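# Carry tube rack through self-closing door to desk

## Task

Move the tube rack from the counter, through the door that swings shut by itself, onto the desk. Done only if the rack stands upright on the desk, each tube sits fully seated in a hole, and the door is closed. It fails if the rack or any tube touches the floor, or if a robot falls over or is left leaning. One or both robots may do the work. At the end the robots must have released the rack and backed away from it.

## Robot and tools

Robots: two identical Hello Robot Stretch 4 units, r1 and r2. Each has an omni-wheel base, a lift riding up a mast, a telescoping arm that reaches forward, a wrist with yaw, pitch and roll, and a two-finger gripper. Each is about 1.6 m tall, and its base edge lies within 0.23 m of the base origin. Each carries four cameras: <name>_head_camera, <name>_head_left_camera, <name>_head_right_camera and <name>_wrist_camera.

Frames: each robot reports in its own base frame. The origin is on the floor under the base centre, with x ahead, y to the left and z up. hand_pose is given in this frame. It marks a point between the open fingertips, and the printed value may be somewhat off. The odometry frame is the base frame as it was when the scene began. The robots share no frame, so where they are relative to each other can only be judged from images, lidar_m and wrist_depth_mm.

execute_actions(actions, cameras): actions is a list with one action object, or an empty list to just get a report. The action object has a key per robot, "r1" and/or "r2". Under each key you can give:
- base: exactly one relative move, measured from where the base last reported itself. translate_m drives straight, forward positive, -2 to 2 m. strafe_m slides sideways, left positive, -2 to 2 m. rotate_rad turns in place, counter-clockwise positive, -3.2 to 3.2 rad.
- joints: absolute targets by name. lift_m is 0 to 1.2 m. arm_m is 0 to 0.55 m of extension. wrist_yaw_rad is -1.134 to 4.276: 0 points ahead, positive swings left, 3.14 is stowed, and the arm may block it above 3.4. wrist_pitch_rad is -1.117 to 4.259: 0 is level and 1.57 points down. wrist_roll_rad is -1.117 to 4.259: 0 keeps the fingers level, and positive turns clockwise when seen from behind. gripper_m is -0.038 to 0.141 m, the gap between the fingertips; values below 0 squeeze the fingers together. The tolerances for "done" are about ±0.004 m and ±0.02 rad, or ±0.05 rad for pitch.
- pace: "slow", "default", "fast" or "max". Base speed is up to 0.1, 0.3, 0.4 or 0.6 m/s and turning up to 1, 2, 3 or 4 rad/s, in that order. A raised lift lowers these caps.
- contact_limits: {"arm_m": value}, from 0 (stops at the lightest touch) to 0.75 (hardest). The default is 0.5.
- end_of_arm: "enable_torque", sent on its own. It revives wrist or gripper motors that have shut off.

All motions in one action start together. An action runs at most 15 s. A joint target outside its range is clipped and the result says so. Any other bad value or unknown key rejects the whole call, and nothing moves. A robot, base or joint you leave out may still be pushing toward an older target. If a result reports a stop, any later execute_actions, wait or finished_scene calls in the same reply are skipped.

cameras: a list of camera names, or "all". If it is missing or null you get every camera; [] gives none. The "pictures" line lists the images in order.

wait(seconds): from 0 to 10. Commands nothing new and returns a report. zoom_image(camera, region): region is [x0, y0, x1, y1] in pixels of that camera's latest full image, with (0,0) at the top left, at most 504x504. read_manual(section): returns licence text only. finished_scene(scene): ends the given scene for good, and the result says whether the task succeeded.

Result lines: base_status and joint_status say how each motion ended. "done" for the base means the wheels turned the commanded amount, even if they slipped. "off_target" means it stopped short and may still be pushing. "contact_stop_at_<key>" means it hit something; the lift, arm or wheels then go slack, a slack lift can sink under a load, and slack wheels can roll. "limit_stop_at_tilt" means the robot leans more than 6 degrees; the lift, arm and wheels go slack and will not respond until it leans less. "limit_stop_at_own_body" means a joint nearly hit the robot itself, often with pitch below -0.2 and the wrist rolled; move that joint back away from the body. "torque_fault" means a wrist or gripper motor is limp until you send enable_torque. on_its_own covers what you did not command; its "held at" shows a joint's target, not where the joint actually is. lidar_m gives 12 distances in metres for 30-degree sectors: the 1st is straight ahead, then counter-clockwise (4th left, 7th behind, 10th right). "-" means nothing seen, or something closer than 0.25 m. The lidar covers heights from about 0.15 m to the robot's top, misses glass and thin legs, and sees the other robot. wrist_depth_mm is a 7x7 grid of depths, 100 to 2000 mm, read from the top left. base_odometry is based on wheel turns only. If turned_by_wheels and turned_by_imu differ by more than about 0.1 rad, the base probably slipped or hit something. base_tilt is in degrees, positive leaning forward or right, with an offset of up to about 1.5 degrees. motor_effort is a percentage, with the peak in brackets. A firm grip shows as a clear change in gripper effort, but the gripper reading and "done" do not prove that something is held.

Gripping: command a gap smaller than the object. Squeezing harder pulls the object toward the wrist. To unfold at the start, send lift_m 0.4 together with wrist_yaw_rad 0.

Avoid: any robot touching the other, because pressing bases together fails the run; shared carries, because the two robots' travel can differ by about 3 cm per metre and twist the load; turning or driving with over 1 kg held and arm_m above 0.2, or at high pace, which can tip the robot; a level gripper holding over about 2 kg, or pressing the gripper into things, which cause torque faults; and dropping the rack or tubes. The simulation keeps running while you think, and loose objects may occasionally be nudged.

Each tool is called after "Request:" in YAML: its name, and indented under it one key for each argument.

## Session

I'll start by looking at the current state and images.

Request:
execute_actions:
  actions: []

Scene clock: 0.00 s.
r1.base_odometry: x=+0.000 y=+0.000 heading=+0.000 (m, m, rad; r1's odometry frame)
r1.turned_by_wheels: +0.000 (rad since the last result)
r1.turned_by_imu: +0.000 (rad since the last result)
r1.base_tilt: forward=+0.5 right=-0.4 (deg)
r1.lidar_m: 1.17 1.26 2.09 1.22 1.00 0.79 0.78 0.81 0.65 0.65 0.70 1.10
r1.base_status: not commanded
r1.joint_positions: lift_m=+0.225 arm_m=+0.000 wrist_yaw_rad=+3.179 wrist_pitch_rad=+0.014 wrist_roll_rad=-0.012 gripper_m=+0.057
r1.joint_status: not commanded
r1.motor_effort: lift_m=+18 arm_m=-1 wrist_yaw_rad=+2 wrist_pitch_rad=-7 wrist_roll_rad=+0 gripper_m=-2 wheel_0=+0 wheel_1=+0 wheel_2=+0 (%)
r1.hand_pose: x=-0.1204 y=+0.0766 z=+0.3989 quat_wxyz=(-0.019, -0.007, -0.006, +1.000) (m; r1's base frame)
r1.wrist_depth_mm: - 141 946 904 878 842 809 / - 119 141 931 878 854 820 / - 113 141 931 891 866 831 / - 120 161 931 891 866 820 / 147 156 1008 931 904 866 831 / 201 1060 976 931 891 842 831 / 196 1008 960 114 - 820 778
r2.base_odometry: x=+0.000 y=+0.000 heading=+0.000 (m, m, rad; r2's odometry frame)
r2.turned_by_wheels: +0.000 (rad since the last result)
r2.turned_by_imu: +0.000 (rad since the last result)
r2.base_tilt: forward=-0.8 right=-0.4 (deg)
r2.lidar_m: 1.02 1.63 1.64 1.92 2.21 1.90 1.09 0.92 0.92 1.03 0.84 0.83
r2.base_status: not commanded
r2.joint_positions: lift_m=+0.141 arm_m=-0.002 wrist_yaw_rad=+3.165 wrist_pitch_rad=-0.003 wrist_roll_rad=+0.016 gripper_m=+0.057
r2.joint_status: not commanded
r2.motor_effort: lift_m=+20 arm_m=+0 wrist_yaw_rad=+0 wrist_pitch_rad=-6 wrist_roll_rad=+0 gripper_m=-3 wheel_0=+0 wheel_1=+0 wheel_2=+0 (%)
r2.hand_pose: x=-0.1219 y=+0.0808 z=+0.3197 quat_wxyz=(-0.011, +0.001, +0.008, +1.000) (m; r2's base frame)
r2.wrist_depth_mm: 135 136 1308 1708 - - - / - 135 1308 1661 - - 1983 / - 125 194 1661 - - 1921 / 108 134 240 1618 - - 1983 / 133 991 1281 1537 1983 - 1983 / 917 1078 216 1397 198 1281 1182 / 904 946 842 163 831 809 820
pictures: r1_head_camera, r1_head_left_camera, r1_head_right_camera, r1_wrist_camera, r2_head_camera, r2_head_left_camera, r2_head_right_camera, r2_wrist_camera
Images, in order (width x height): r1_head_camera 420x560, r1_head_left_camera 420x672, r1_head_right_camera 420x672, r1_wrist_camera 616x392, r2_head_camera 420x560, r2_head_left_camera 420x672, r2_head_right_camera 420x672, r2_wrist_camera 616x392.

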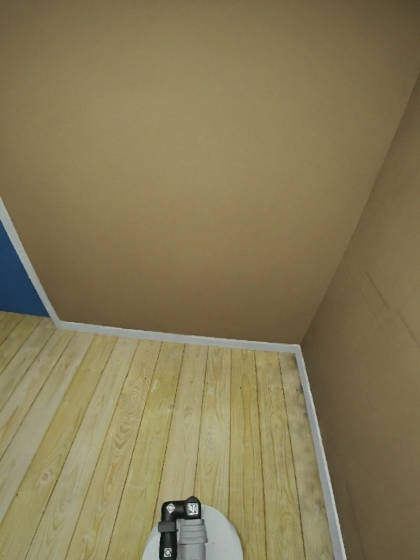

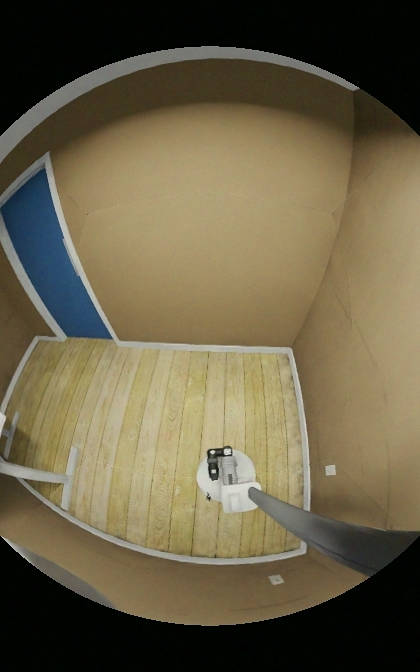

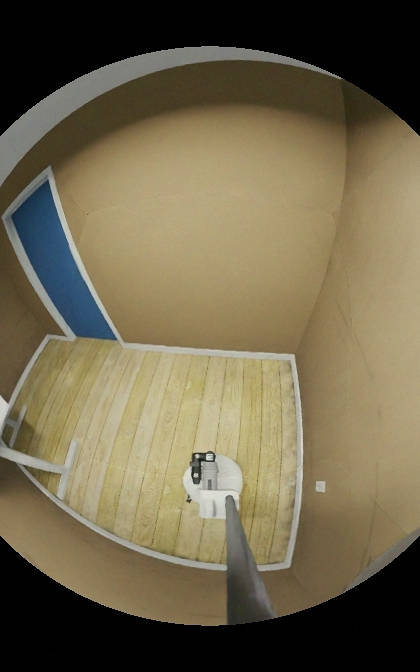

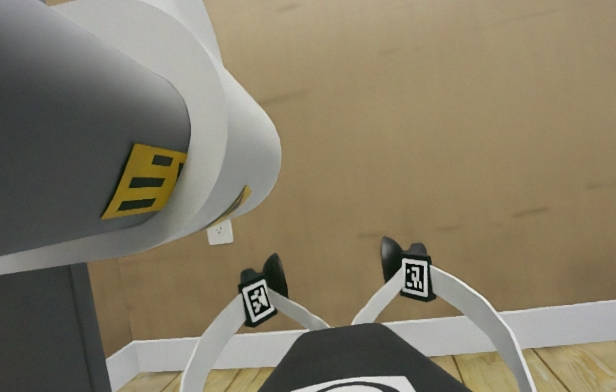

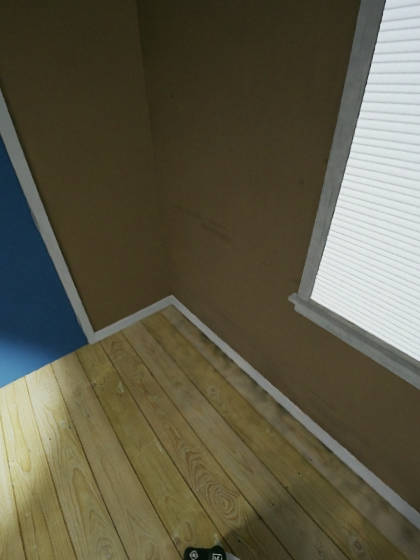

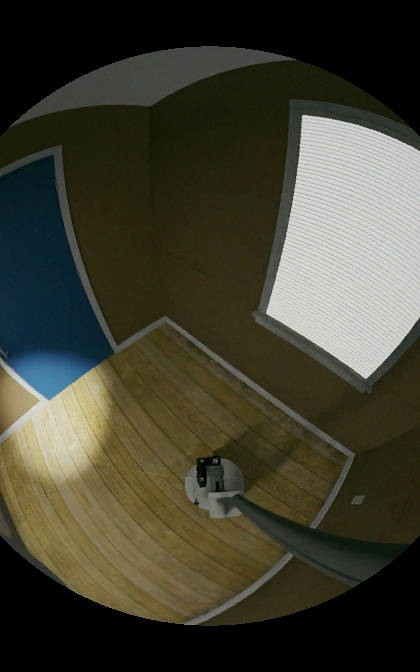

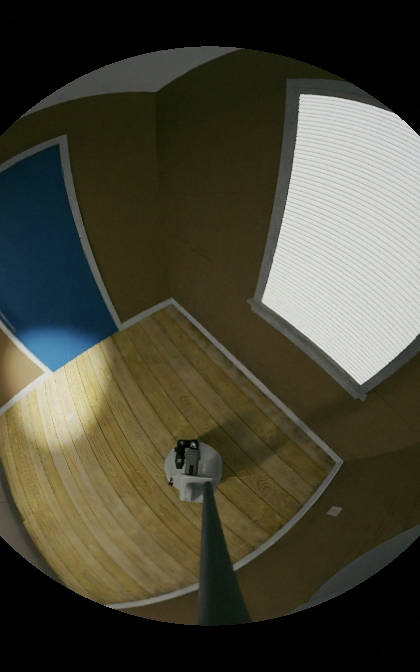

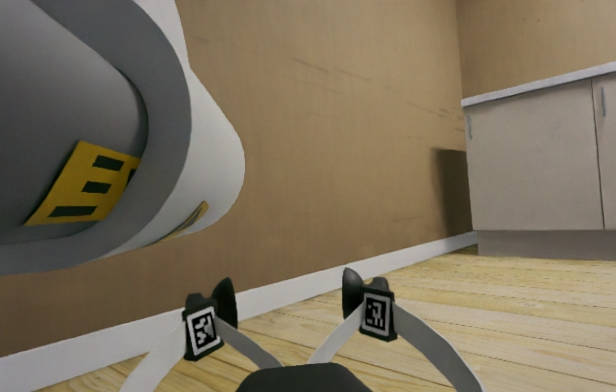

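Request:
execute_actions:
  actions:
    - {"r1": {"base": {"rotate_rad": 1.2}}, "r2": {"base": {"rotate_rad": 1.4}}}
  cameras: ["r1_head_camera", "r1_head_left_camera", "r2_head_camera", "r2_head_left_camera"]

Scene clock: 5.40 s.
r1.base_odometry: x=+0.000 y=+0.000 heading=+1.200 (m, m, rad; r1's odometry frame)
r1.turned_by_wheels: +1.200 (rad since the last result)
r1.turned_by_imu: +1.196 (rad since the last result)
r1.base_tilt: forward=+0.6 right=-0.4 (deg)
r1.lidar_m: 1.45 1.22 0.92 0.78 0.78 0.76 0.63 0.65 0.78 1.17 1.18 1.41
r1.base_status: done
r1.joint_positions: lift_m=+0.225 arm_m=+0.000 wrist_yaw_rad=+3.179 wrist_pitch_rad=+0.014 wrist_roll_rad=-0.012 gripper_m=+0.057
r1.joint_status: not commanded
r1.motor_effort: lift_m=+18(18) arm_m=-1(1) wrist_yaw_rad=+1(1) wrist_pitch_rad=-7(7) wrist_roll_rad=+0(0) gripper_m=-2(2) wheel_0=-2(7) wheel_1=-1(8) wheel_2=-1(9) (%)
r1.hand_pose: x=-0.1204 y=+0.0766 z=+0.3989 quat_wxyz=(-0.019, -0.007, -0.006, +1.000) (m; r1's base frame)
r1.wrist_depth_mm: - 141 788 831 842 891 820 / - 118 141 820 854 904 842 / - 114 141 820 854 917 878 / - 120 161 820 842 891 904 / 147 156 788 831 842 891 931 / 202 750 778 809 854 878 904 / 196 759 778 114 - 831 768
r2.base_odometry: x=+0.000 y=+0.000 heading=+1.400 (m, m, rad; r2's odometry frame)
r2.turned_by_wheels: +1.400 (rad since the last result)
r2.turned_by_imu: +1.393 (rad since the last result)
r2.base_tilt: forward=-0.9 right=-0.3 (deg)
r2.lidar_m: 1.77 2.27 2.22 1.23 0.95 0.92 1.03 0.85 0.83 0.93 1.43 1.62
r2.base_status: done
r2.joint_positions: lift_m=+0.141 arm_m=-0.002 wrist_yaw_rad=+3.165 wrist_pitch_rad=-0.003 wrist_roll_rad=+0.016 gripper_m=+0.057
r2.joint_status: not commanded
r2.motor_effort: lift_m=+20(20) arm_m=-1(1) wrist_yaw_rad=+0(0) wrist_pitch_rad=-7(7) wrist_roll_rad=+0(1) gripper_m=-4(4) wheel_0=-1(8) wheel_1=+0(7) wheel_2=+0(9) (%)
r2.hand_pose: x=-0.1219 y=+0.0808 z=+0.3197 quat_wxyz=(-0.011, +0.001, +0.008, +1.000) (m; r2's base frame)
r2.wrist_depth_mm: 135 136 1336 1205 1042 917 820 / - 135 1308 1182 1042 917 831 / - 125 194 1205 1042 946 820 / 108 135 238 1205 1042 946 842 / 133 1025 1336 1205 1060 917 831 / 904 1098 216 1182 198 931 842 / 891 931 831 163 831 798 809
pictures: r1_head_camera, r1_head_left_camera, r2_head_camera, r2_head_left_camera
Images, in order (width x height): r1_head_camera 420x560, r1_head_left_camera 420x672, r2_head_camera 420x560, r2_head_left_camera 420x672.

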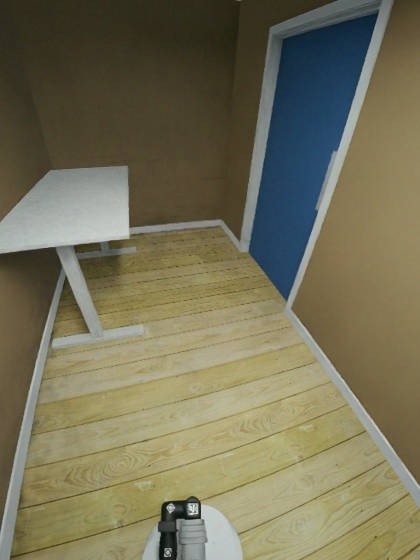

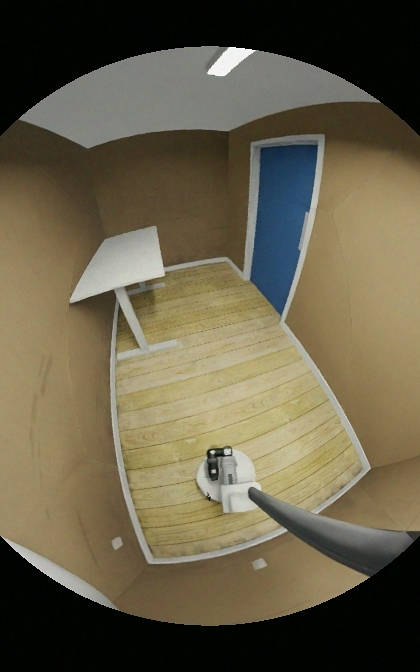

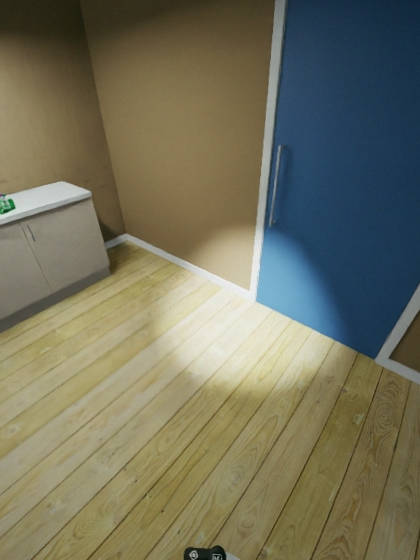

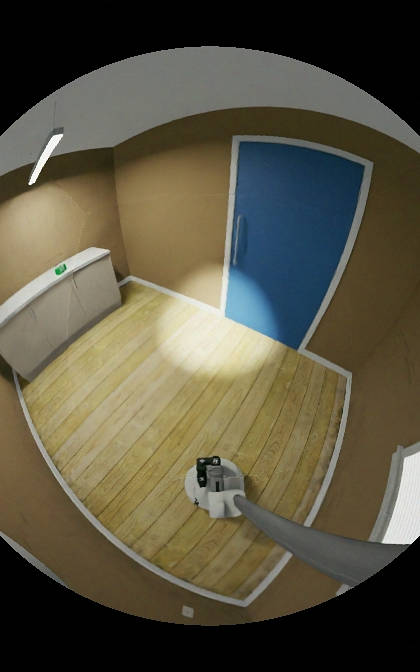

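Request:
execute_actions:
  actions:
    - {"r1": {"base": {"translate_m": 1.9}, "pace": "fast"}, "r2": {"base": {"rotate_rad": 0.99}, "joints": {"lift_m": 0.5, "wrist_yaw_rad": 0.0}}}
  cameras: ["r1_head_camera", "r1_head_left_camera", "r2_head_camera", "r2_head_left_camera"]

Scene clock: 102.00 s.
r1.base_odometry: x=+0.689 y=+1.771 heading=+1.200 (m, m, rad; r1's odometry frame)
r1.turned_by_wheels: +0.000 (rad since the last result)
r1.turned_by_imu: -0.008 (rad since the last result)
r1.base_tilt: forward=+0.5 right=-0.4 (deg)
r1.lidar_m: 1.19 0.85 0.52 0.44 0.44 0.57 2.49 1.47 0.91 0.78 0.81 0.86
r1.base_status: done
r1.joint_positions: lift_m=+0.225 arm_m=+0.000 wrist_yaw_rad=+3.179 wrist_pitch_rad=+0.014 wrist_roll_rad=-0.012 gripper_m=+0.057
r1.joint_status: not commanded
r1.motor_effort: lift_m=+17(18) arm_m=-1(2) wrist_yaw_rad=+1(1) wrist_pitch_rad=-7(7) wrist_roll_rad=+0(0) gripper_m=-2(2) wheel_0=-1(5) wheel_1=-1(7) wheel_2=+2(11) (%)
r1.hand_pose: x=-0.1204 y=+0.0766 z=+0.3989 quat_wxyz=(-0.019, -0.007, -0.006, +1.000) (m; r1's base frame)
r1.wrist_depth_mm: - 141 - - - 1708 1281 / - 118 141 - - 1756 1366 / - 114 142 - - 1808 1366 / - 120 161 - - 1863 1397 / 147 156 - - - 1808 1366 / 202 1756 1366 1229 1078 1025 1025 / 196 1098 960 113 - 842 768
r2.base_odometry: x=+0.000 y=+0.000 heading=+2.390 (m, m, rad; r2's odometry frame)
r2.turned_by_wheels: +0.990 (rad since the last result)
r2.turned_by_imu: +0.986 (rad since the last result)
r2.base_tilt: forward=-0.8 right=-0.4 (deg)
r2.lidar_m: 2.19 1.30 0.96 0.93 1.00 0.88 0.85 0.88 1.31 1.63 1.72 2.28
r2.base_status: done
r2.joint_positions: lift_m=+0.500 arm_m=-0.002 wrist_yaw_rad=+0.000 wrist_pitch_rad=-0.003 wrist_roll_rad=+0.016 gripper_m=+0.057
r2.joint_status: all done
r2.motor_effort: lift_m=+23(21) arm_m=-1(1) wrist_yaw_rad=-1(5) wrist_pitch_rad=-7(7) wrist_roll_rad=+1(1) gripper_m=-3(3) wheel_0=-2(6) wheel_1=-1(8) wheel_2=-1(8) (%)
r2.hand_pose: x=+0.4571 y=-0.0873 z=+0.6787 quat_wxyz=(+1.000, +0.008, -0.001, +0.000) (m; r2's base frame)
r2.wrist_depth_mm: 1756 - - - - - - / 1708 - - - - - - / 1661 - - - - - - / 1661 - - - - - - / 1661 - - - - - - / 1618 - 216 - 199 - - / 1537 1808 1618 163 1618 1576 1618
pictures: r1_head_camera, r1_head_left_camera, r2_head_camera, r2_head_left_camera
Images, in order (width x height): r1_head_camera 420x560, r1_head_left_camera 420x672, r2_head_camera 420x560, r2_head_left_camera 420x672.

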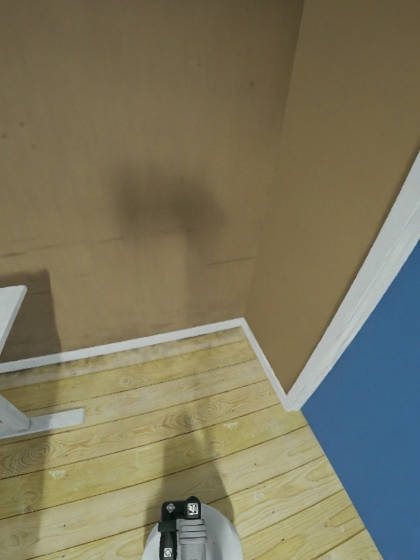

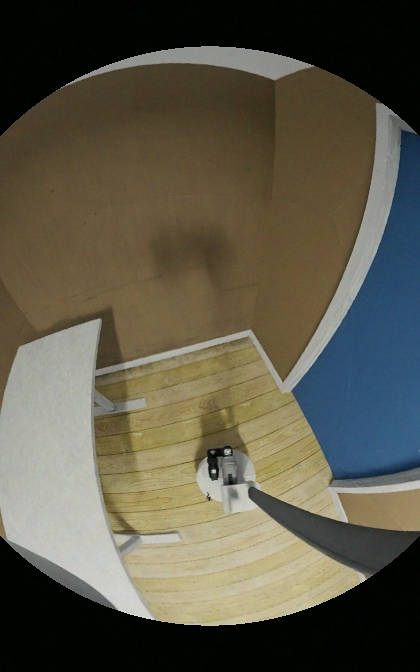

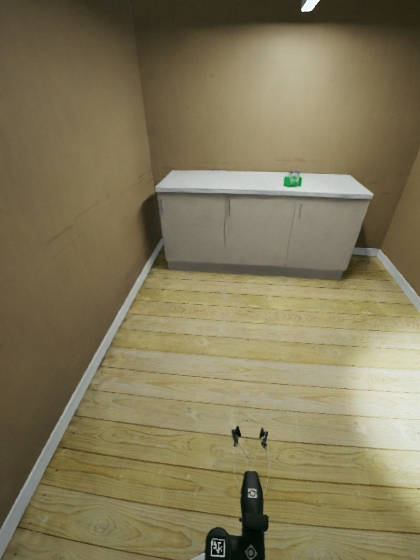

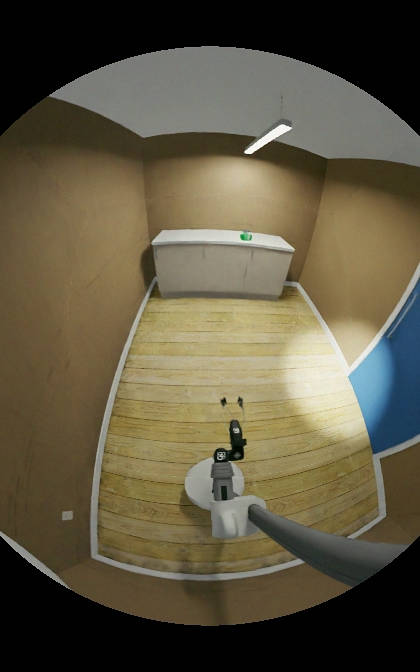

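Request:
zoom_image:
  camera: "r2_head_camera"
  region: [240, 150, 360, 230]

Region (240, 150, 360, 230) of r2_head_camera's 420x560 image, scaled by 4.200, with more detail than that image has.

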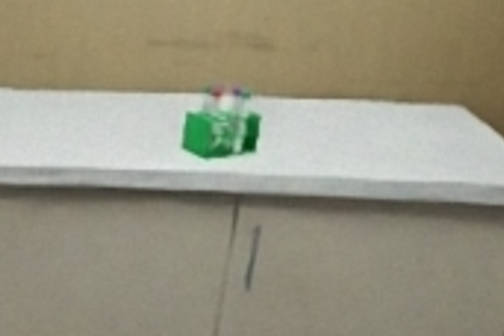

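Request:
execute_actions:
  actions:
    - {"r1": {"base": {"rotate_rad": -1.3}}, "r2": {"base": {"translate_m": 1.45}, "joints": {"lift_m": 0.9, "wrist_pitch_rad": 0.3}, "pace": "fast"}}
  cameras: ["r1_head_camera", "r1_head_left_camera", "r2_head_camera", "r2_wrist_camera"]

Scene clock: 121.43 s.
r1.base_odometry: x=+0.689 y=+1.771 heading=-0.100 (m, m, rad; r1's odometry frame)
r1.turned_by_wheels: -1.300 (rad since the last result)
r1.turned_by_imu: -1.302 (rad since the last result)
r1.base_tilt: forward=+0.6 right=-0.5 (deg)
r1.lidar_m: 0.78 0.87 1.08 1.22 0.62 0.46 0.43 0.46 0.69 2.49 1.03 0.83
r1.base_status: done
r1.joint_positions: lift_m=+0.225 arm_m=+0.000 wrist_yaw_rad=+3.179 wrist_pitch_rad=+0.014 wrist_roll_rad=-0.012 gripper_m=+0.057
r1.joint_status: not commanded
r1.motor_effort: lift_m=+18(17) arm_m=-1(1) wrist_yaw_rad=+1(1) wrist_pitch_rad=-7(7) wrist_roll_rad=+0(0) gripper_m=-3(4) wheel_0=+2(4) wheel_1=+1(5) wheel_2=+1(6) (%)
r1.hand_pose: x=-0.1204 y=+0.0766 z=+0.3989 quat_wxyz=(-0.019, -0.007, -0.006, +1.000) (m; r1's base frame)
r1.wrist_depth_mm: - 141 891 1008 1229 1308 1281 / - 119 141 1366 1336 1336 1281 / - 114 142 1397 1366 1336 1308 / - 120 160 1397 1366 1336 1281 / 147 156 1499 1397 1366 1336 1281 / 201 1499 1042 1229 1060 991 1025 / 196 1060 931 114 - 820 778
r2.base_odometry: x=-1.059 y=+0.990 heading=+2.390 (m, m, rad; r2's odometry frame)
r2.turned_by_wheels: +0.000 (rad since the last result)
r2.turned_by_imu: -0.003 (rad since the last result)
r2.base_tilt: forward=-0.8 right=-0.3 (deg)
r2.lidar_m: 0.76 0.82 0.91 0.86 0.92 1.32 2.31 2.30 1.73 1.65 1.08 0.79
r2.base_status: done
r2.joint_positions: lift_m=+0.900 arm_m=-0.002 wrist_yaw_rad=+0.000 wrist_pitch_rad=+0.302 wrist_roll_rad=+0.016 gripper_m=+0.057
r2.joint_status: all done
r2.motor_effort: lift_m=+22(25) arm_m=-1(0) wrist_yaw_rad=+0(1) wrist_pitch_rad=-6(4) wrist_roll_rad=+0(0) gripper_m=-4(2) wheel_0=+0(8) wheel_1=+0(5) wheel_2=+1(14) (%)
r2.hand_pose: x=+0.4440 y=-0.0874 z=+0.9922 quat_wxyz=(+0.989, +0.008, +0.150, -0.001) (m; r2's base frame)
r2.wrist_depth_mm: 1060 1060 1078 1098 1098 1118 1138 / 1118 1118 1138 1138 1138 1182 1182 / 1138 1138 1182 1182 1138 707 976 / 788 759 723 707 683 647 634 / 603 585 615 615 621 634 640 / 627 640 217 647 198 661 676 / 654 654 668 164 699 683 707
pictures: r1_head_camera, r1_head_left_camera, r2_head_camera, r2_wrist_camera
Images, in order (width x height): r1_head_camera 420x560, r1_head_left_camera 420x672, r2_head_camera 420x560, r2_wrist_camera 616x392.

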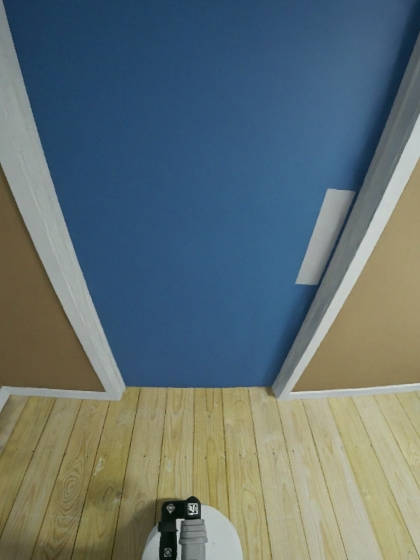

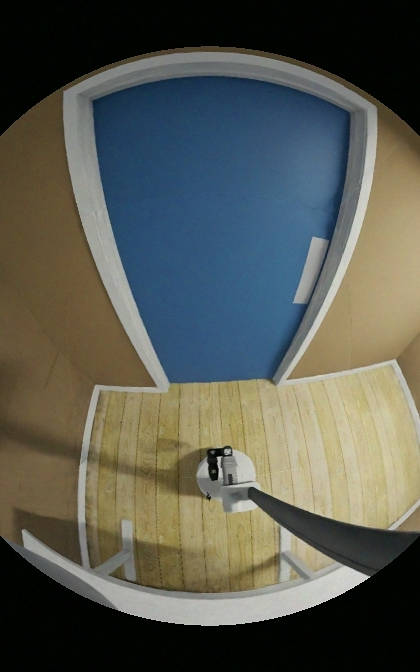

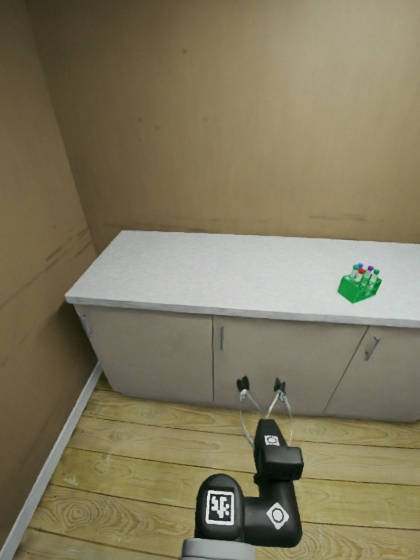

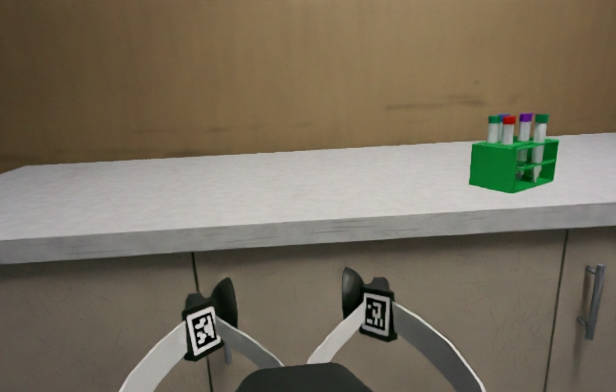

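Request:
zoom_image:
  camera: "r2_wrist_camera"
  region: [440, 90, 600, 210]

Request:
zoom_image:
  camera: "r2_head_camera"
  region: [310, 240, 420, 330]

Region (440, 90, 600, 210) of r2_wrist_camera's 616x392 image, scaled by 3.150; it fills the top 378 rows of this view, and the rest is white.

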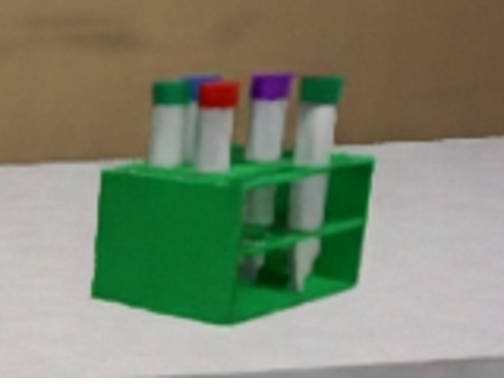

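Region (310, 240, 420, 330) of r2_head_camera's 420x560 image, scaled by 4.582, with more detail than that image has; it fills the top 412 rows of this view, and the rest is white.

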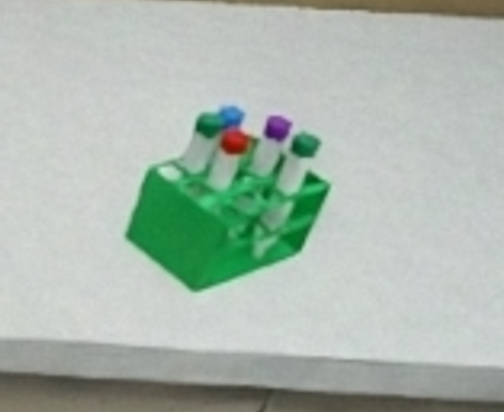

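Request:
execute_actions:
  actions:
    - {"r1": {"base": {"strafe_m": -0.13}}, "r2": {"base": {"strafe_m": -0.43}, "joints": {"lift_m": 1.2, "wrist_pitch_rad": 0.7, "gripper_m": 0.141}}}
  cameras: ["r1_head_camera", "r1_head_right_camera", "r2_head_camera", "r2_wrist_camera"]

Scene clock: 222.83 s.
r1.base_odometry: x=+0.676 y=+1.641 heading=-0.100 (m, m, rad; r1's odometry frame)
r1.turned_by_wheels: +0.000 (rad since the last result)
r1.turned_by_imu: -0.002 (rad since the last result)
r1.base_tilt: forward=+0.6 right=-0.4 (deg)
r1.lidar_m: 0.79 0.87 1.08 1.34 0.64 0.47 0.45 0.49 1.85 2.38 1.04 0.84
r1.base_status: done
r1.joint_positions: lift_m=+0.225 arm_m=+0.000 wrist_yaw_rad=+3.179 wrist_pitch_rad=+0.014 wrist_roll_rad=-0.012 gripper_m=+0.057
r1.joint_status: not commanded
r1.motor_effort: lift_m=+18(18) arm_m=-1(1) wrist_yaw_rad=+1(1) wrist_pitch_rad=-7(7) wrist_roll_rad=+1(0) gripper_m=-2(3) wheel_0=-1(7) wheel_1=+0(10) wheel_2=+1(1) (%)
r1.hand_pose: x=-0.1204 y=+0.0766 z=+0.3989 quat_wxyz=(-0.019, -0.007, -0.006, +1.000) (m; r1's base frame)
r1.wrist_depth_mm: - 142 891 991 1205 1308 1281 / - 118 141 1366 1366 1336 1281 / - 114 142 1397 1366 1308 1366 / - 120 161 1397 1336 1366 1308 / 147 156 1397 1397 1336 1336 1308 / 200 1464 976 1229 1078 1008 1042 / 195 1138 946 114 - 831 768
r2.base_odometry: x=-0.765 y=+1.304 heading=+2.390 (m, m, rad; r2's odometry frame)
r2.turned_by_wheels: +0.000 (rad since the last result)
r2.turned_by_imu: +0.000 (rad since the last result)
r2.base_tilt: forward=-0.8 right=-0.4 (deg)
r2.lidar_m: 0.75 0.78 1.14 1.31 1.37 1.95 2.32 1.74 1.29 1.26 1.32 0.78
r2.base_status: done
r2.joint_positions: lift_m=+1.200 arm_m=-0.002 wrist_yaw_rad=+0.000 wrist_pitch_rad=+0.702 wrist_roll_rad=+0.016 gripper_m=+0.141
r2.joint_status: all done
r2.motor_effort: lift_m=+23(20) arm_m=-1(1) wrist_yaw_rad=+1(0) wrist_pitch_rad=-4(2) wrist_roll_rad=+0(0) gripper_m=-1(3) wheel_0=+1(8) wheel_1=+0(11) wheel_2=-1(0) (%)
r2.hand_pose: x=+0.3889 y=-0.0874 z=+1.1918 quat_wxyz=(+0.939, +0.008, +0.344, -0.003) (m; r2's base frame)
r2.wrist_depth_mm: 1098 1078 1098 1118 1138 1138 1160 / 1118 1118 1138 1160 1138 1138 1255 / 917 904 931 820 891 891 1366 / 741 750 750 741 741 732 768 / 759 759 788 809 798 820 904 / 866 210 891 917 878 917 1576 / 1008 1008 1060 150 1138 1160 1430
pictures: r1_head_camera, r1_head_right_camera, r2_head_camera, r2_wrist_camera
Images, in order (width x height): r1_head_camera 420x560, r1_head_right_camera 420x672, r2_head_camera 420x560, r2_wrist_camera 616x392.

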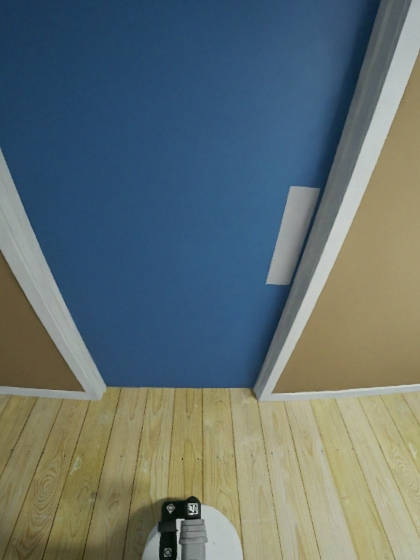

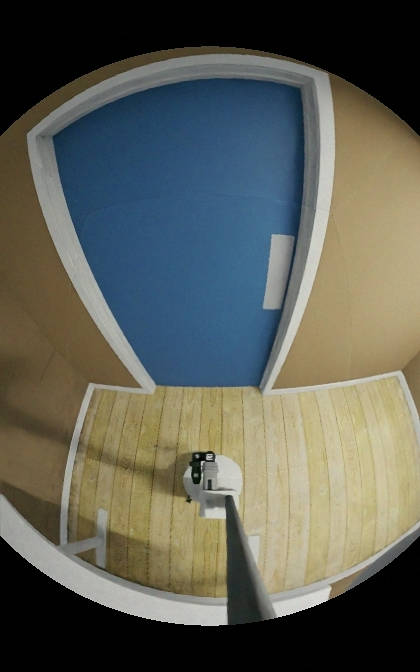

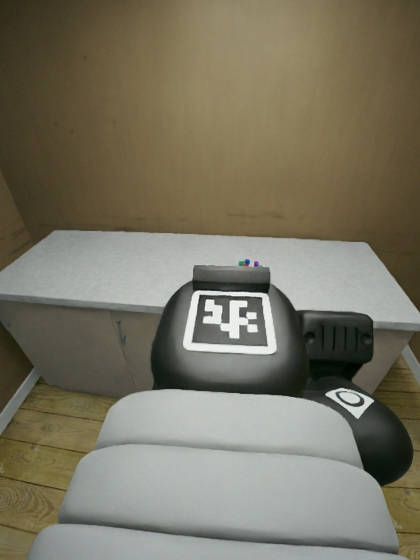

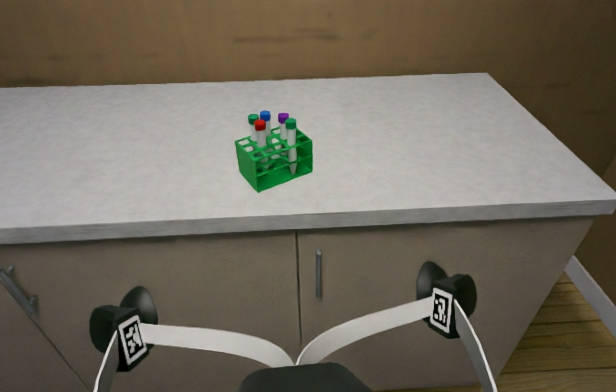

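Request:
execute_actions:
  actions:
    - {"r1": {"base": {"translate_m": 0.52}}, "r2": {"base": {"translate_m": 0.42}, "joints": {"wrist_pitch_rad": 1.57, "wrist_roll_rad": 1.1, "arm_m": 0.3}}}
  cameras: ["r1_head_left_camera", "r1_head_right_camera", "r2_head_right_camera", "r2_wrist_camera"]

Scene clock: 252.53 s.
r1.base_odometry: x=+1.193 y=+1.590 heading=-0.100 (m, m, rad; r1's odometry frame)
r1.turned_by_wheels: +0.000 (rad since the last result)
r1.turned_by_imu: -0.004 (rad since the last result)
r1.base_tilt: forward=+0.6 right=-0.4 (deg)
r1.lidar_m: 0.29 0.31 0.43 1.03 1.32 1.00 0.97 1.05 2.46 0.85 0.40 0.31
r1.base_status: done
r1.joint_positions: lift_m=+0.225 arm_m=+0.000 wrist_yaw_rad=+3.179 wrist_pitch_rad=+0.014 wrist_roll_rad=-0.012 gripper_m=+0.057
r1.joint_status: not commanded
r1.motor_effort: lift_m=+18(18) arm_m=-1(1) wrist_yaw_rad=+2(1) wrist_pitch_rad=-7(7) wrist_roll_rad=+0(0) gripper_m=+1(4) wheel_0=-1(4) wheel_1=+0(5) wheel_2=+0(9) (%)
r1.hand_pose: x=-0.1204 y=+0.0766 z=+0.3989 quat_wxyz=(-0.019, -0.007, -0.006, +1.000) (m; r1's base frame)
r1.wrist_depth_mm: - 141 1118 1229 1205 1336 1576 / - 118 141 1708 1863 1756 1756 / - 114 141 1921 1921 1808 1756 / - 120 161 1921 1863 1863 1808 / 147 156 1921 1921 1983 1863 1397 / 202 1756 1366 1229 1060 1008 1042 / 196 1098 960 114 - 842 778
r2.base_odometry: x=-1.072 y=+1.591 heading=+2.390 (m, m, rad; r2's odometry frame)
r2.turned_by_wheels: +0.000 (rad since the last result)
r2.turned_by_imu: +0.000 (rad since the last result)
r2.base_tilt: forward=-0.8 right=-0.3 (deg)
r2.lidar_m: 0.33 0.34 0.51 1.29 1.37 1.91 2.77 1.77 1.32 1.27 0.47 0.36
r2.base_status: done
r2.joint_positions: lift_m=+1.200 arm_m=+0.299 wrist_yaw_rad=+0.000 wrist_pitch_rad=+1.570 wrist_roll_rad=+1.100 gripper_m=+0.141
r2.joint_status: all done
r2.motor_effort: lift_m=+23(23) arm_m=+6(7) wrist_yaw_rad=+0(2) wrist_pitch_rad=+2(3) wrist_roll_rad=+2(2) gripper_m=-1(3) wheel_0=+2(6) wheel_1=+2(5) wheel_2=+1(12) (%)
r2.hand_pose: x=+0.4702 y=-0.0874 z=+1.0895 quat_wxyz=(+0.603, +0.370, +0.603, -0.369) (m; r2's base frame)
r2.wrist_depth_mm: 387 397 402 407 418 424 1430 / 387 394 402 404 415 424 1397 / 384 392 399 404 415 1366 1397 / 387 392 394 404 410 1366 1430 / 384 389 357 397 413 1336 1366 / 379 211 322 364 217 891 1397 / 384 384 392 151 1118 1366 1366
pictures: r1_head_left_camera, r1_head_right_camera, r2_head_right_camera, r2_wrist_camera
Images, in order (width x height): r1_head_left_camera 420x672, r1_head_right_camera 420x672, r2_head_right_camera 420x672, r2_wrist_camera 616x392.

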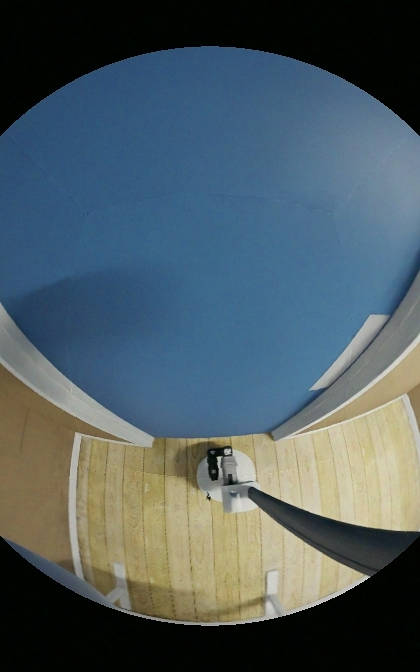

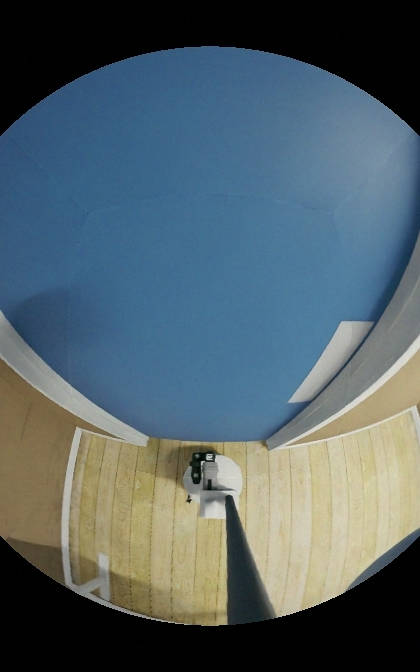

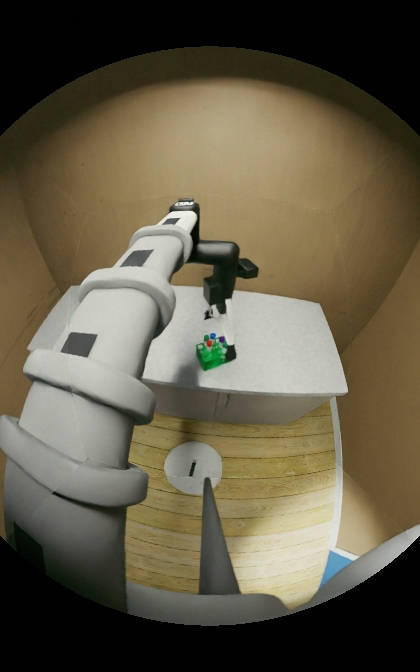

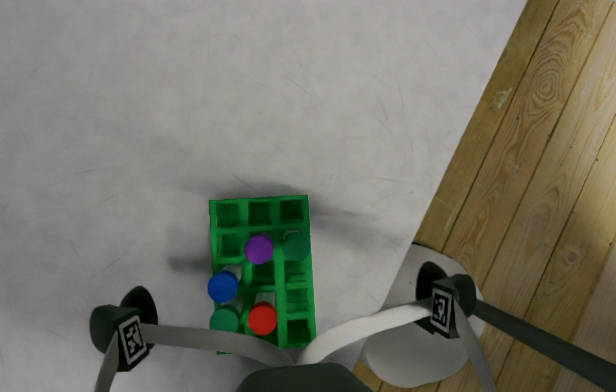

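Request:
execute_actions:
  actions:
    - {"r1": {"base": {"translate_m": 0.3}, "pace": "slow"}, "r2": {"base": {"strafe_m": 0.015}, "joints": {"arm_m": 0.312, "lift_m": 1.13}, "pace": "slow"}}
  cameras: ["r1_head_left_camera", "r2_head_right_camera", "r2_wrist_camera"]

Scene clock: 279.93 s.
r1.base_odometry: x=+1.492 y=+1.560 heading=-0.100 (m, m, rad; r1's odometry frame)
r1.turned_by_wheels: +0.000 (rad since the last result)
r1.turned_by_imu: -0.003 (rad since the last result)
r1.base_tilt: forward=+0.6 right=-0.5 (deg)
r1.lidar_m: 0.25 - 0.25 0.38 1.40 1.31 1.27 1.33 2.54 0.40 0.49 0.26
r1.base_status: done
r1.joint_positions: lift_m=+0.225 arm_m=+0.000 wrist_yaw_rad=+3.182 wrist_pitch_rad=+0.014 wrist_roll_rad=-0.012 gripper_m=+0.057
r1.joint_status: not commanded
r1.motor_effort: lift_m=+18(18) arm_m=-1(1) wrist_yaw_rad=-8(10) wrist_pitch_rad=-7(7) wrist_roll_rad=+0(0) gripper_m=-3(3) wheel_0=+4(7) wheel_1=+3(10) wheel_2=-4(15) (%)
r1.hand_pose: x=-0.1207 y=+0.0756 z=+0.3989 quat_wxyz=(-0.020, -0.007, -0.006, +1.000) (m; r1's base frame)
r1.wrist_depth_mm: - 141 - - - 1576 1708 / - 119 142 1661 1983 - 1983 / - 113 142 - - - - / - 119 159 - - - - / 148 152 - - 1983 1756 1499 / 200 1756 1366 1229 1042 1008 1042 / 195 1098 946 114 - 820 768
r2.base_odometry: x=-1.082 y=+1.580 heading=+2.390 (m, m, rad; r2's odometry frame)
r2.turned_by_wheels: +0.000 (rad since the last result)
r2.turned_by_imu: +0.001 (rad since the last result)
r2.base_tilt: forward=-0.8 right=-0.3 (deg)
r2.lidar_m: 0.33 0.36 0.53 1.28 1.35 1.90 2.77 1.40 1.33 1.29 0.48 0.34
r2.base_status: done
r2.joint_positions: lift_m=+1.130 arm_m=+0.311 wrist_yaw_rad=+0.000 wrist_pitch_rad=+1.570 wrist_roll_rad=+1.100 gripper_m=+0.141
r2.joint_status: all done
r2.motor_effort: lift_m=+16(24) arm_m=+6(5) wrist_yaw_rad=+0(0) wrist_pitch_rad=+1(1) wrist_roll_rad=+1(2) gripper_m=+0(1) wheel_0=-2(5) wheel_1=+4(5) wheel_2=+0(0) (%)
r2.hand_pose: x=+0.4822 y=-0.0874 z=+1.0200 quat_wxyz=(+0.603, +0.370, +0.603, -0.369) (m; r2's base frame)
r2.wrist_depth_mm: 322 325 332 338 343 347 1366 / 320 325 330 336 342 347 1336 / 320 324 329 334 342 349 1366 / 319 324 327 330 342 1336 1336 / 317 320 325 254 338 1281 1308 / 317 210 266 256 218 904 1308 / 317 319 260 150 338 1060 1308
pictures: r1_head_left_camera, r2_head_right_camera, r2_wrist_camera
Images, in order (width x height): r1_head_left_camera 420x672, r2_head_right_camera 420x672, r2_wrist_camera 616x392.

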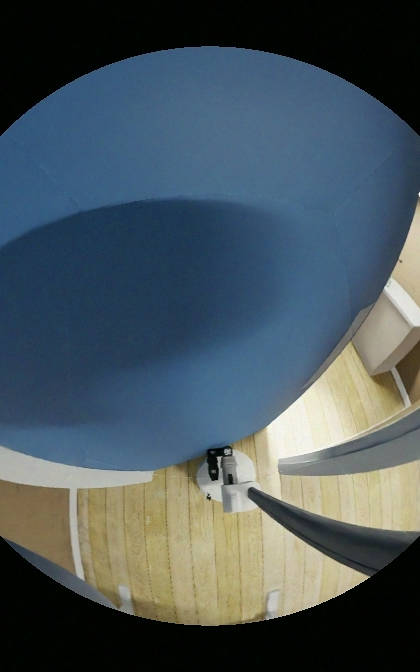

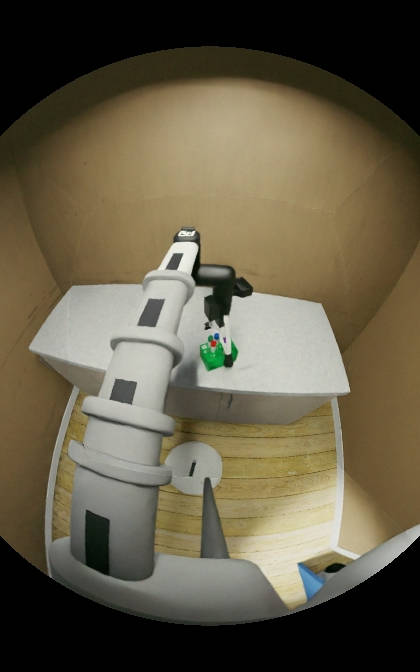

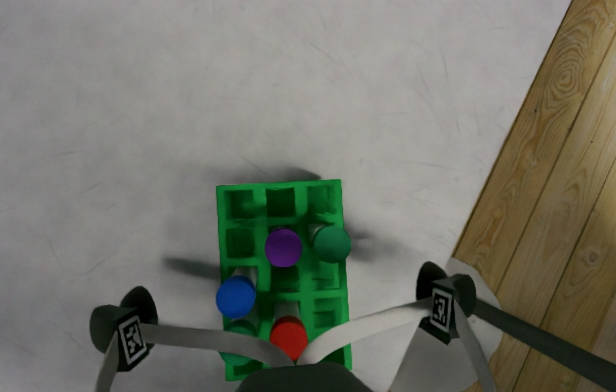

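Request:
execute_actions:
  actions:
    - {"r1": {"base": {"translate_m": 0.3}}, "r2": {"base": {"strafe_m": 0.045}, "joints": {"arm_m": 0.288}, "pace": "slow"}}
  cameras: ["r1_head_left_camera", "r2_wrist_camera"]

Scene clock: 348.17 s.
r1.base_odometry: x=+1.790 y=+1.530 heading=-0.100 (m, m, rad; r1's odometry frame)
r1.turned_by_wheels: +0.000 (rad since the last result)
r1.turned_by_imu: -0.003 (rad since the last result)
r1.base_tilt: forward=+0.7 right=-0.3 (deg)
r1.lidar_m: 0.25 0.25 0.28 0.25 0.41 1.62 1.93 2.50 0.49 1.01 1.57 0.43
r1.base_status: done
r1.joint_positions: lift_m=+0.225 arm_m=+0.000 wrist_yaw_rad=+3.179 wrist_pitch_rad=+0.014 wrist_roll_rad=-0.012 gripper_m=+0.057
r1.joint_status: not commanded
r1.motor_effort: lift_m=+18(17) arm_m=+0(1) wrist_yaw_rad=+0(26) wrist_pitch_rad=-6(7) wrist_roll_rad=+1(1) gripper_m=-2(2) wheel_0=+1(7) wheel_1=+2(9) wheel_2=-1(14) (%)
r1.hand_pose: x=-0.1207 y=+0.0765 z=+0.3989 quat_wxyz=(-0.019, -0.007, -0.006, +1.000) (m; r1's base frame)
r1.wrist_depth_mm: - 141 - - - - 1863 / - 118 141 - 1983 - 1921 / - 114 141 - - - 1983 / - 120 161 - - - - / 147 155 - - 1983 1808 1576 / 201 1808 1397 1229 1078 991 1042 / 195 1118 960 114 - 831 778
r2.base_odometry: x=-1.113 y=+1.547 heading=+2.390 (m, m, rad; r2's odometry frame)
r2.turned_by_wheels: +0.000 (rad since the last result)
r2.turned_by_imu: +0.001 (rad since the last result)
r2.base_tilt: forward=-0.8 right=-0.4 (deg)
r2.lidar_m: 0.33 0.35 0.53 1.23 1.31 1.84 2.76 1.41 1.37 1.34 0.48 0.35
r2.base_status: done
r2.joint_positions: lift_m=+1.130 arm_m=+0.289 wrist_yaw_rad=+0.000 wrist_pitch_rad=+1.570 wrist_roll_rad=+1.100 gripper_m=+0.141
r2.joint_status: all done
r2.motor_effort: lift_m=+16(16) arm_m=-6(5) wrist_yaw_rad=-1(0) wrist_pitch_rad=+1(1) wrist_roll_rad=+1(2) gripper_m=-1(2) wheel_0=-2(6) wheel_1=+4(5) wheel_2=+0(3) (%)
r2.hand_pose: x=+0.4603 y=-0.0874 z=+1.0200 quat_wxyz=(+0.603, +0.370, +0.603, -0.369) (m; r2's base frame)
r2.wrist_depth_mm: 322 327 332 340 345 345 1336 / 320 327 330 336 343 345 1336 / 320 324 327 258 342 1281 1308 / 319 324 256 281 340 1308 1308 / 317 322 325 258 338 1281 1336 / 319 211 325 329 218 866 1308 / 315 317 325 151 1042 1078 1308
pictures: r1_head_left_camera, r2_wrist_camera
Images, in order (width x height): r1_head_left_camera 420x672, r2_wrist_camera 616x392.

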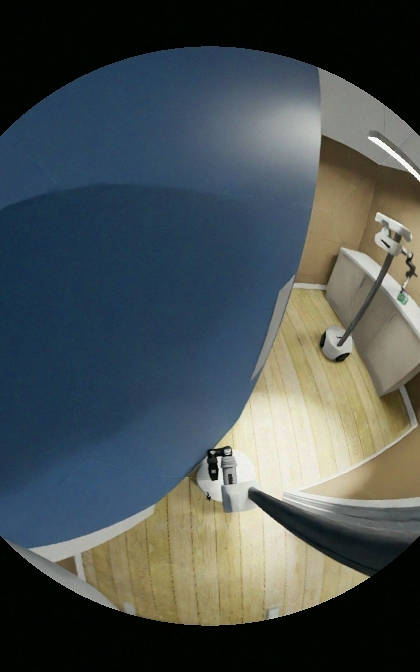

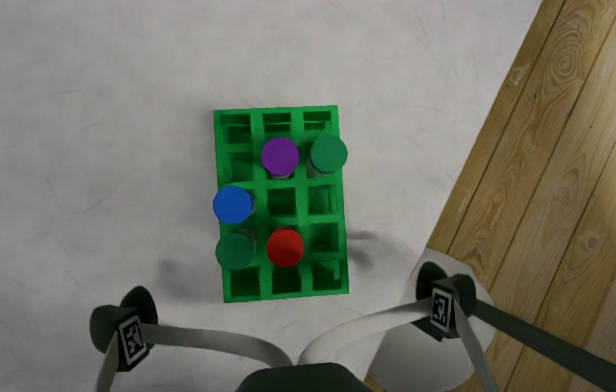

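Request:
execute_actions:
  actions:
    - {"r1": {"base": {"translate_m": 0.28}}, "r2": {"base": {"strafe_m": -0.006}, "joints": {"lift_m": 1.075}, "pace": "slow"}}
  cameras: ["r1_head_left_camera", "r2_wrist_camera", "r2_head_right_camera"]

Scene clock: 362.60 s.
r1.base_odometry: x=+2.069 y=+1.502 heading=-0.099 (m, m, rad; r1's odometry frame)
r1.turned_by_wheels: +0.000 (rad since the last result)
r1.turned_by_imu: -0.003 (rad since the last result)
r1.base_tilt: forward=+0.5 right=-0.4 (deg)
r1.lidar_m: 0.30 0.25 - 0.25 0.29 0.79 2.22 0.68 0.74 1.80 1.44 2.13
r1.base_status: done
r1.joint_positions: lift_m=+0.225 arm_m=+0.000 wrist_yaw_rad=+3.179 wrist_pitch_rad=+0.014 wrist_roll_rad=-0.012 gripper_m=+0.057
r1.joint_status: not commanded
r1.motor_effort: lift_m=+18(18) arm_m=+0(0) wrist_yaw_rad=+1(1) wrist_pitch_rad=-7(7) wrist_roll_rad=+0(1) gripper_m=-3(2) wheel_0=+0(5) wheel_1=+3(7) wheel_2=-1(12) (%)
r1.hand_pose: x=-0.1207 y=+0.0765 z=+0.3989 quat_wxyz=(-0.019, -0.007, -0.006, +1.000) (m; r1's base frame)
r1.wrist_depth_mm: - 141 - - - - 1863 / - 118 140 - - - 1921 / - 114 141 - - - - / - 120 161 - - - - / 147 156 - - 1983 1863 1576 / 201 1576 1397 1229 1060 1025 1025 / 195 1025 960 114 - 831 768
r2.base_odometry: x=-1.109 y=+1.552 heading=+2.390 (m, m, rad; r2's odometry frame)
r2.turned_by_wheels: +0.000 (rad since the last result)
r2.turned_by_imu: +0.001 (rad since the last result)
r2.base_tilt: forward=-0.8 right=-0.4 (deg)
r2.lidar_m: 0.34 0.37 0.53 1.23 1.30 1.86 2.75 1.43 1.36 1.32 0.48 0.36
r2.base_status: done
r2.joint_positions: lift_m=+1.075 arm_m=+0.289 wrist_yaw_rad=+0.000 wrist_pitch_rad=+1.570 wrist_roll_rad=+1.100 gripper_m=+0.141
r2.joint_status: all done
r2.motor_effort: lift_m=+16(19) arm_m=-6(6) wrist_yaw_rad=-1(0) wrist_pitch_rad=+1(1) wrist_roll_rad=+1(1) gripper_m=-2(0) wheel_0=+2(4) wheel_1=-3(4) wheel_2=+0(1) (%)
r2.hand_pose: x=+0.4603 y=-0.0874 z=+0.9650 quat_wxyz=(+0.603, +0.370, +0.603, -0.369) (m; r2's base frame)
r2.wrist_depth_mm: 268 272 278 282 287 293 1255 / 267 271 274 279 286 291 1255 / 267 272 235 157 285 289 1255 / 265 270 200 204 283 1255 1255 / 265 268 198 203 283 1229 1255 / 264 211 199 202 204 866 1255 / 263 265 270 150 281 1008 1255
pictures: r1_head_left_camera, r2_head_right_camera, r2_wrist_camera
Images, in order (width x height): r1_head_left_camera 420x672, r2_head_right_camera 420x672, r2_wrist_camera 616x392.

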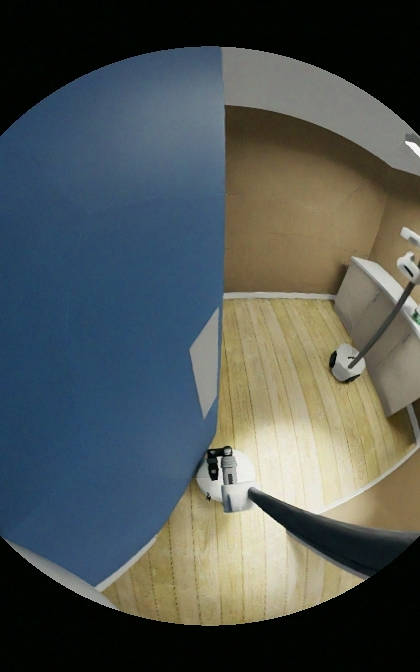

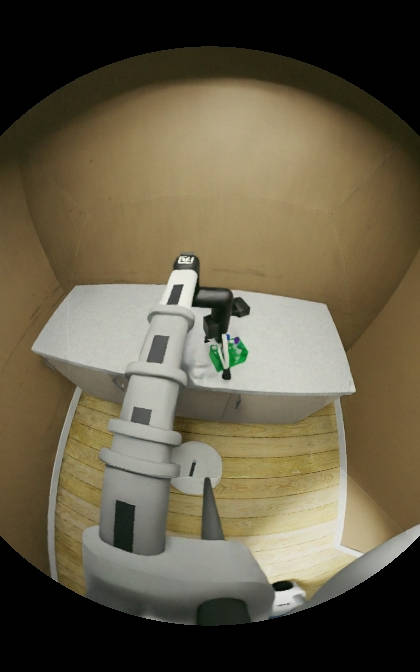

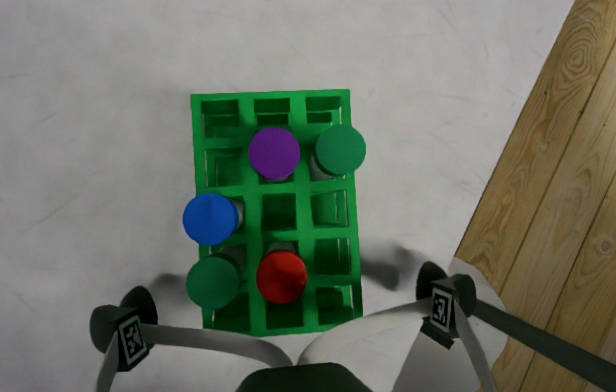

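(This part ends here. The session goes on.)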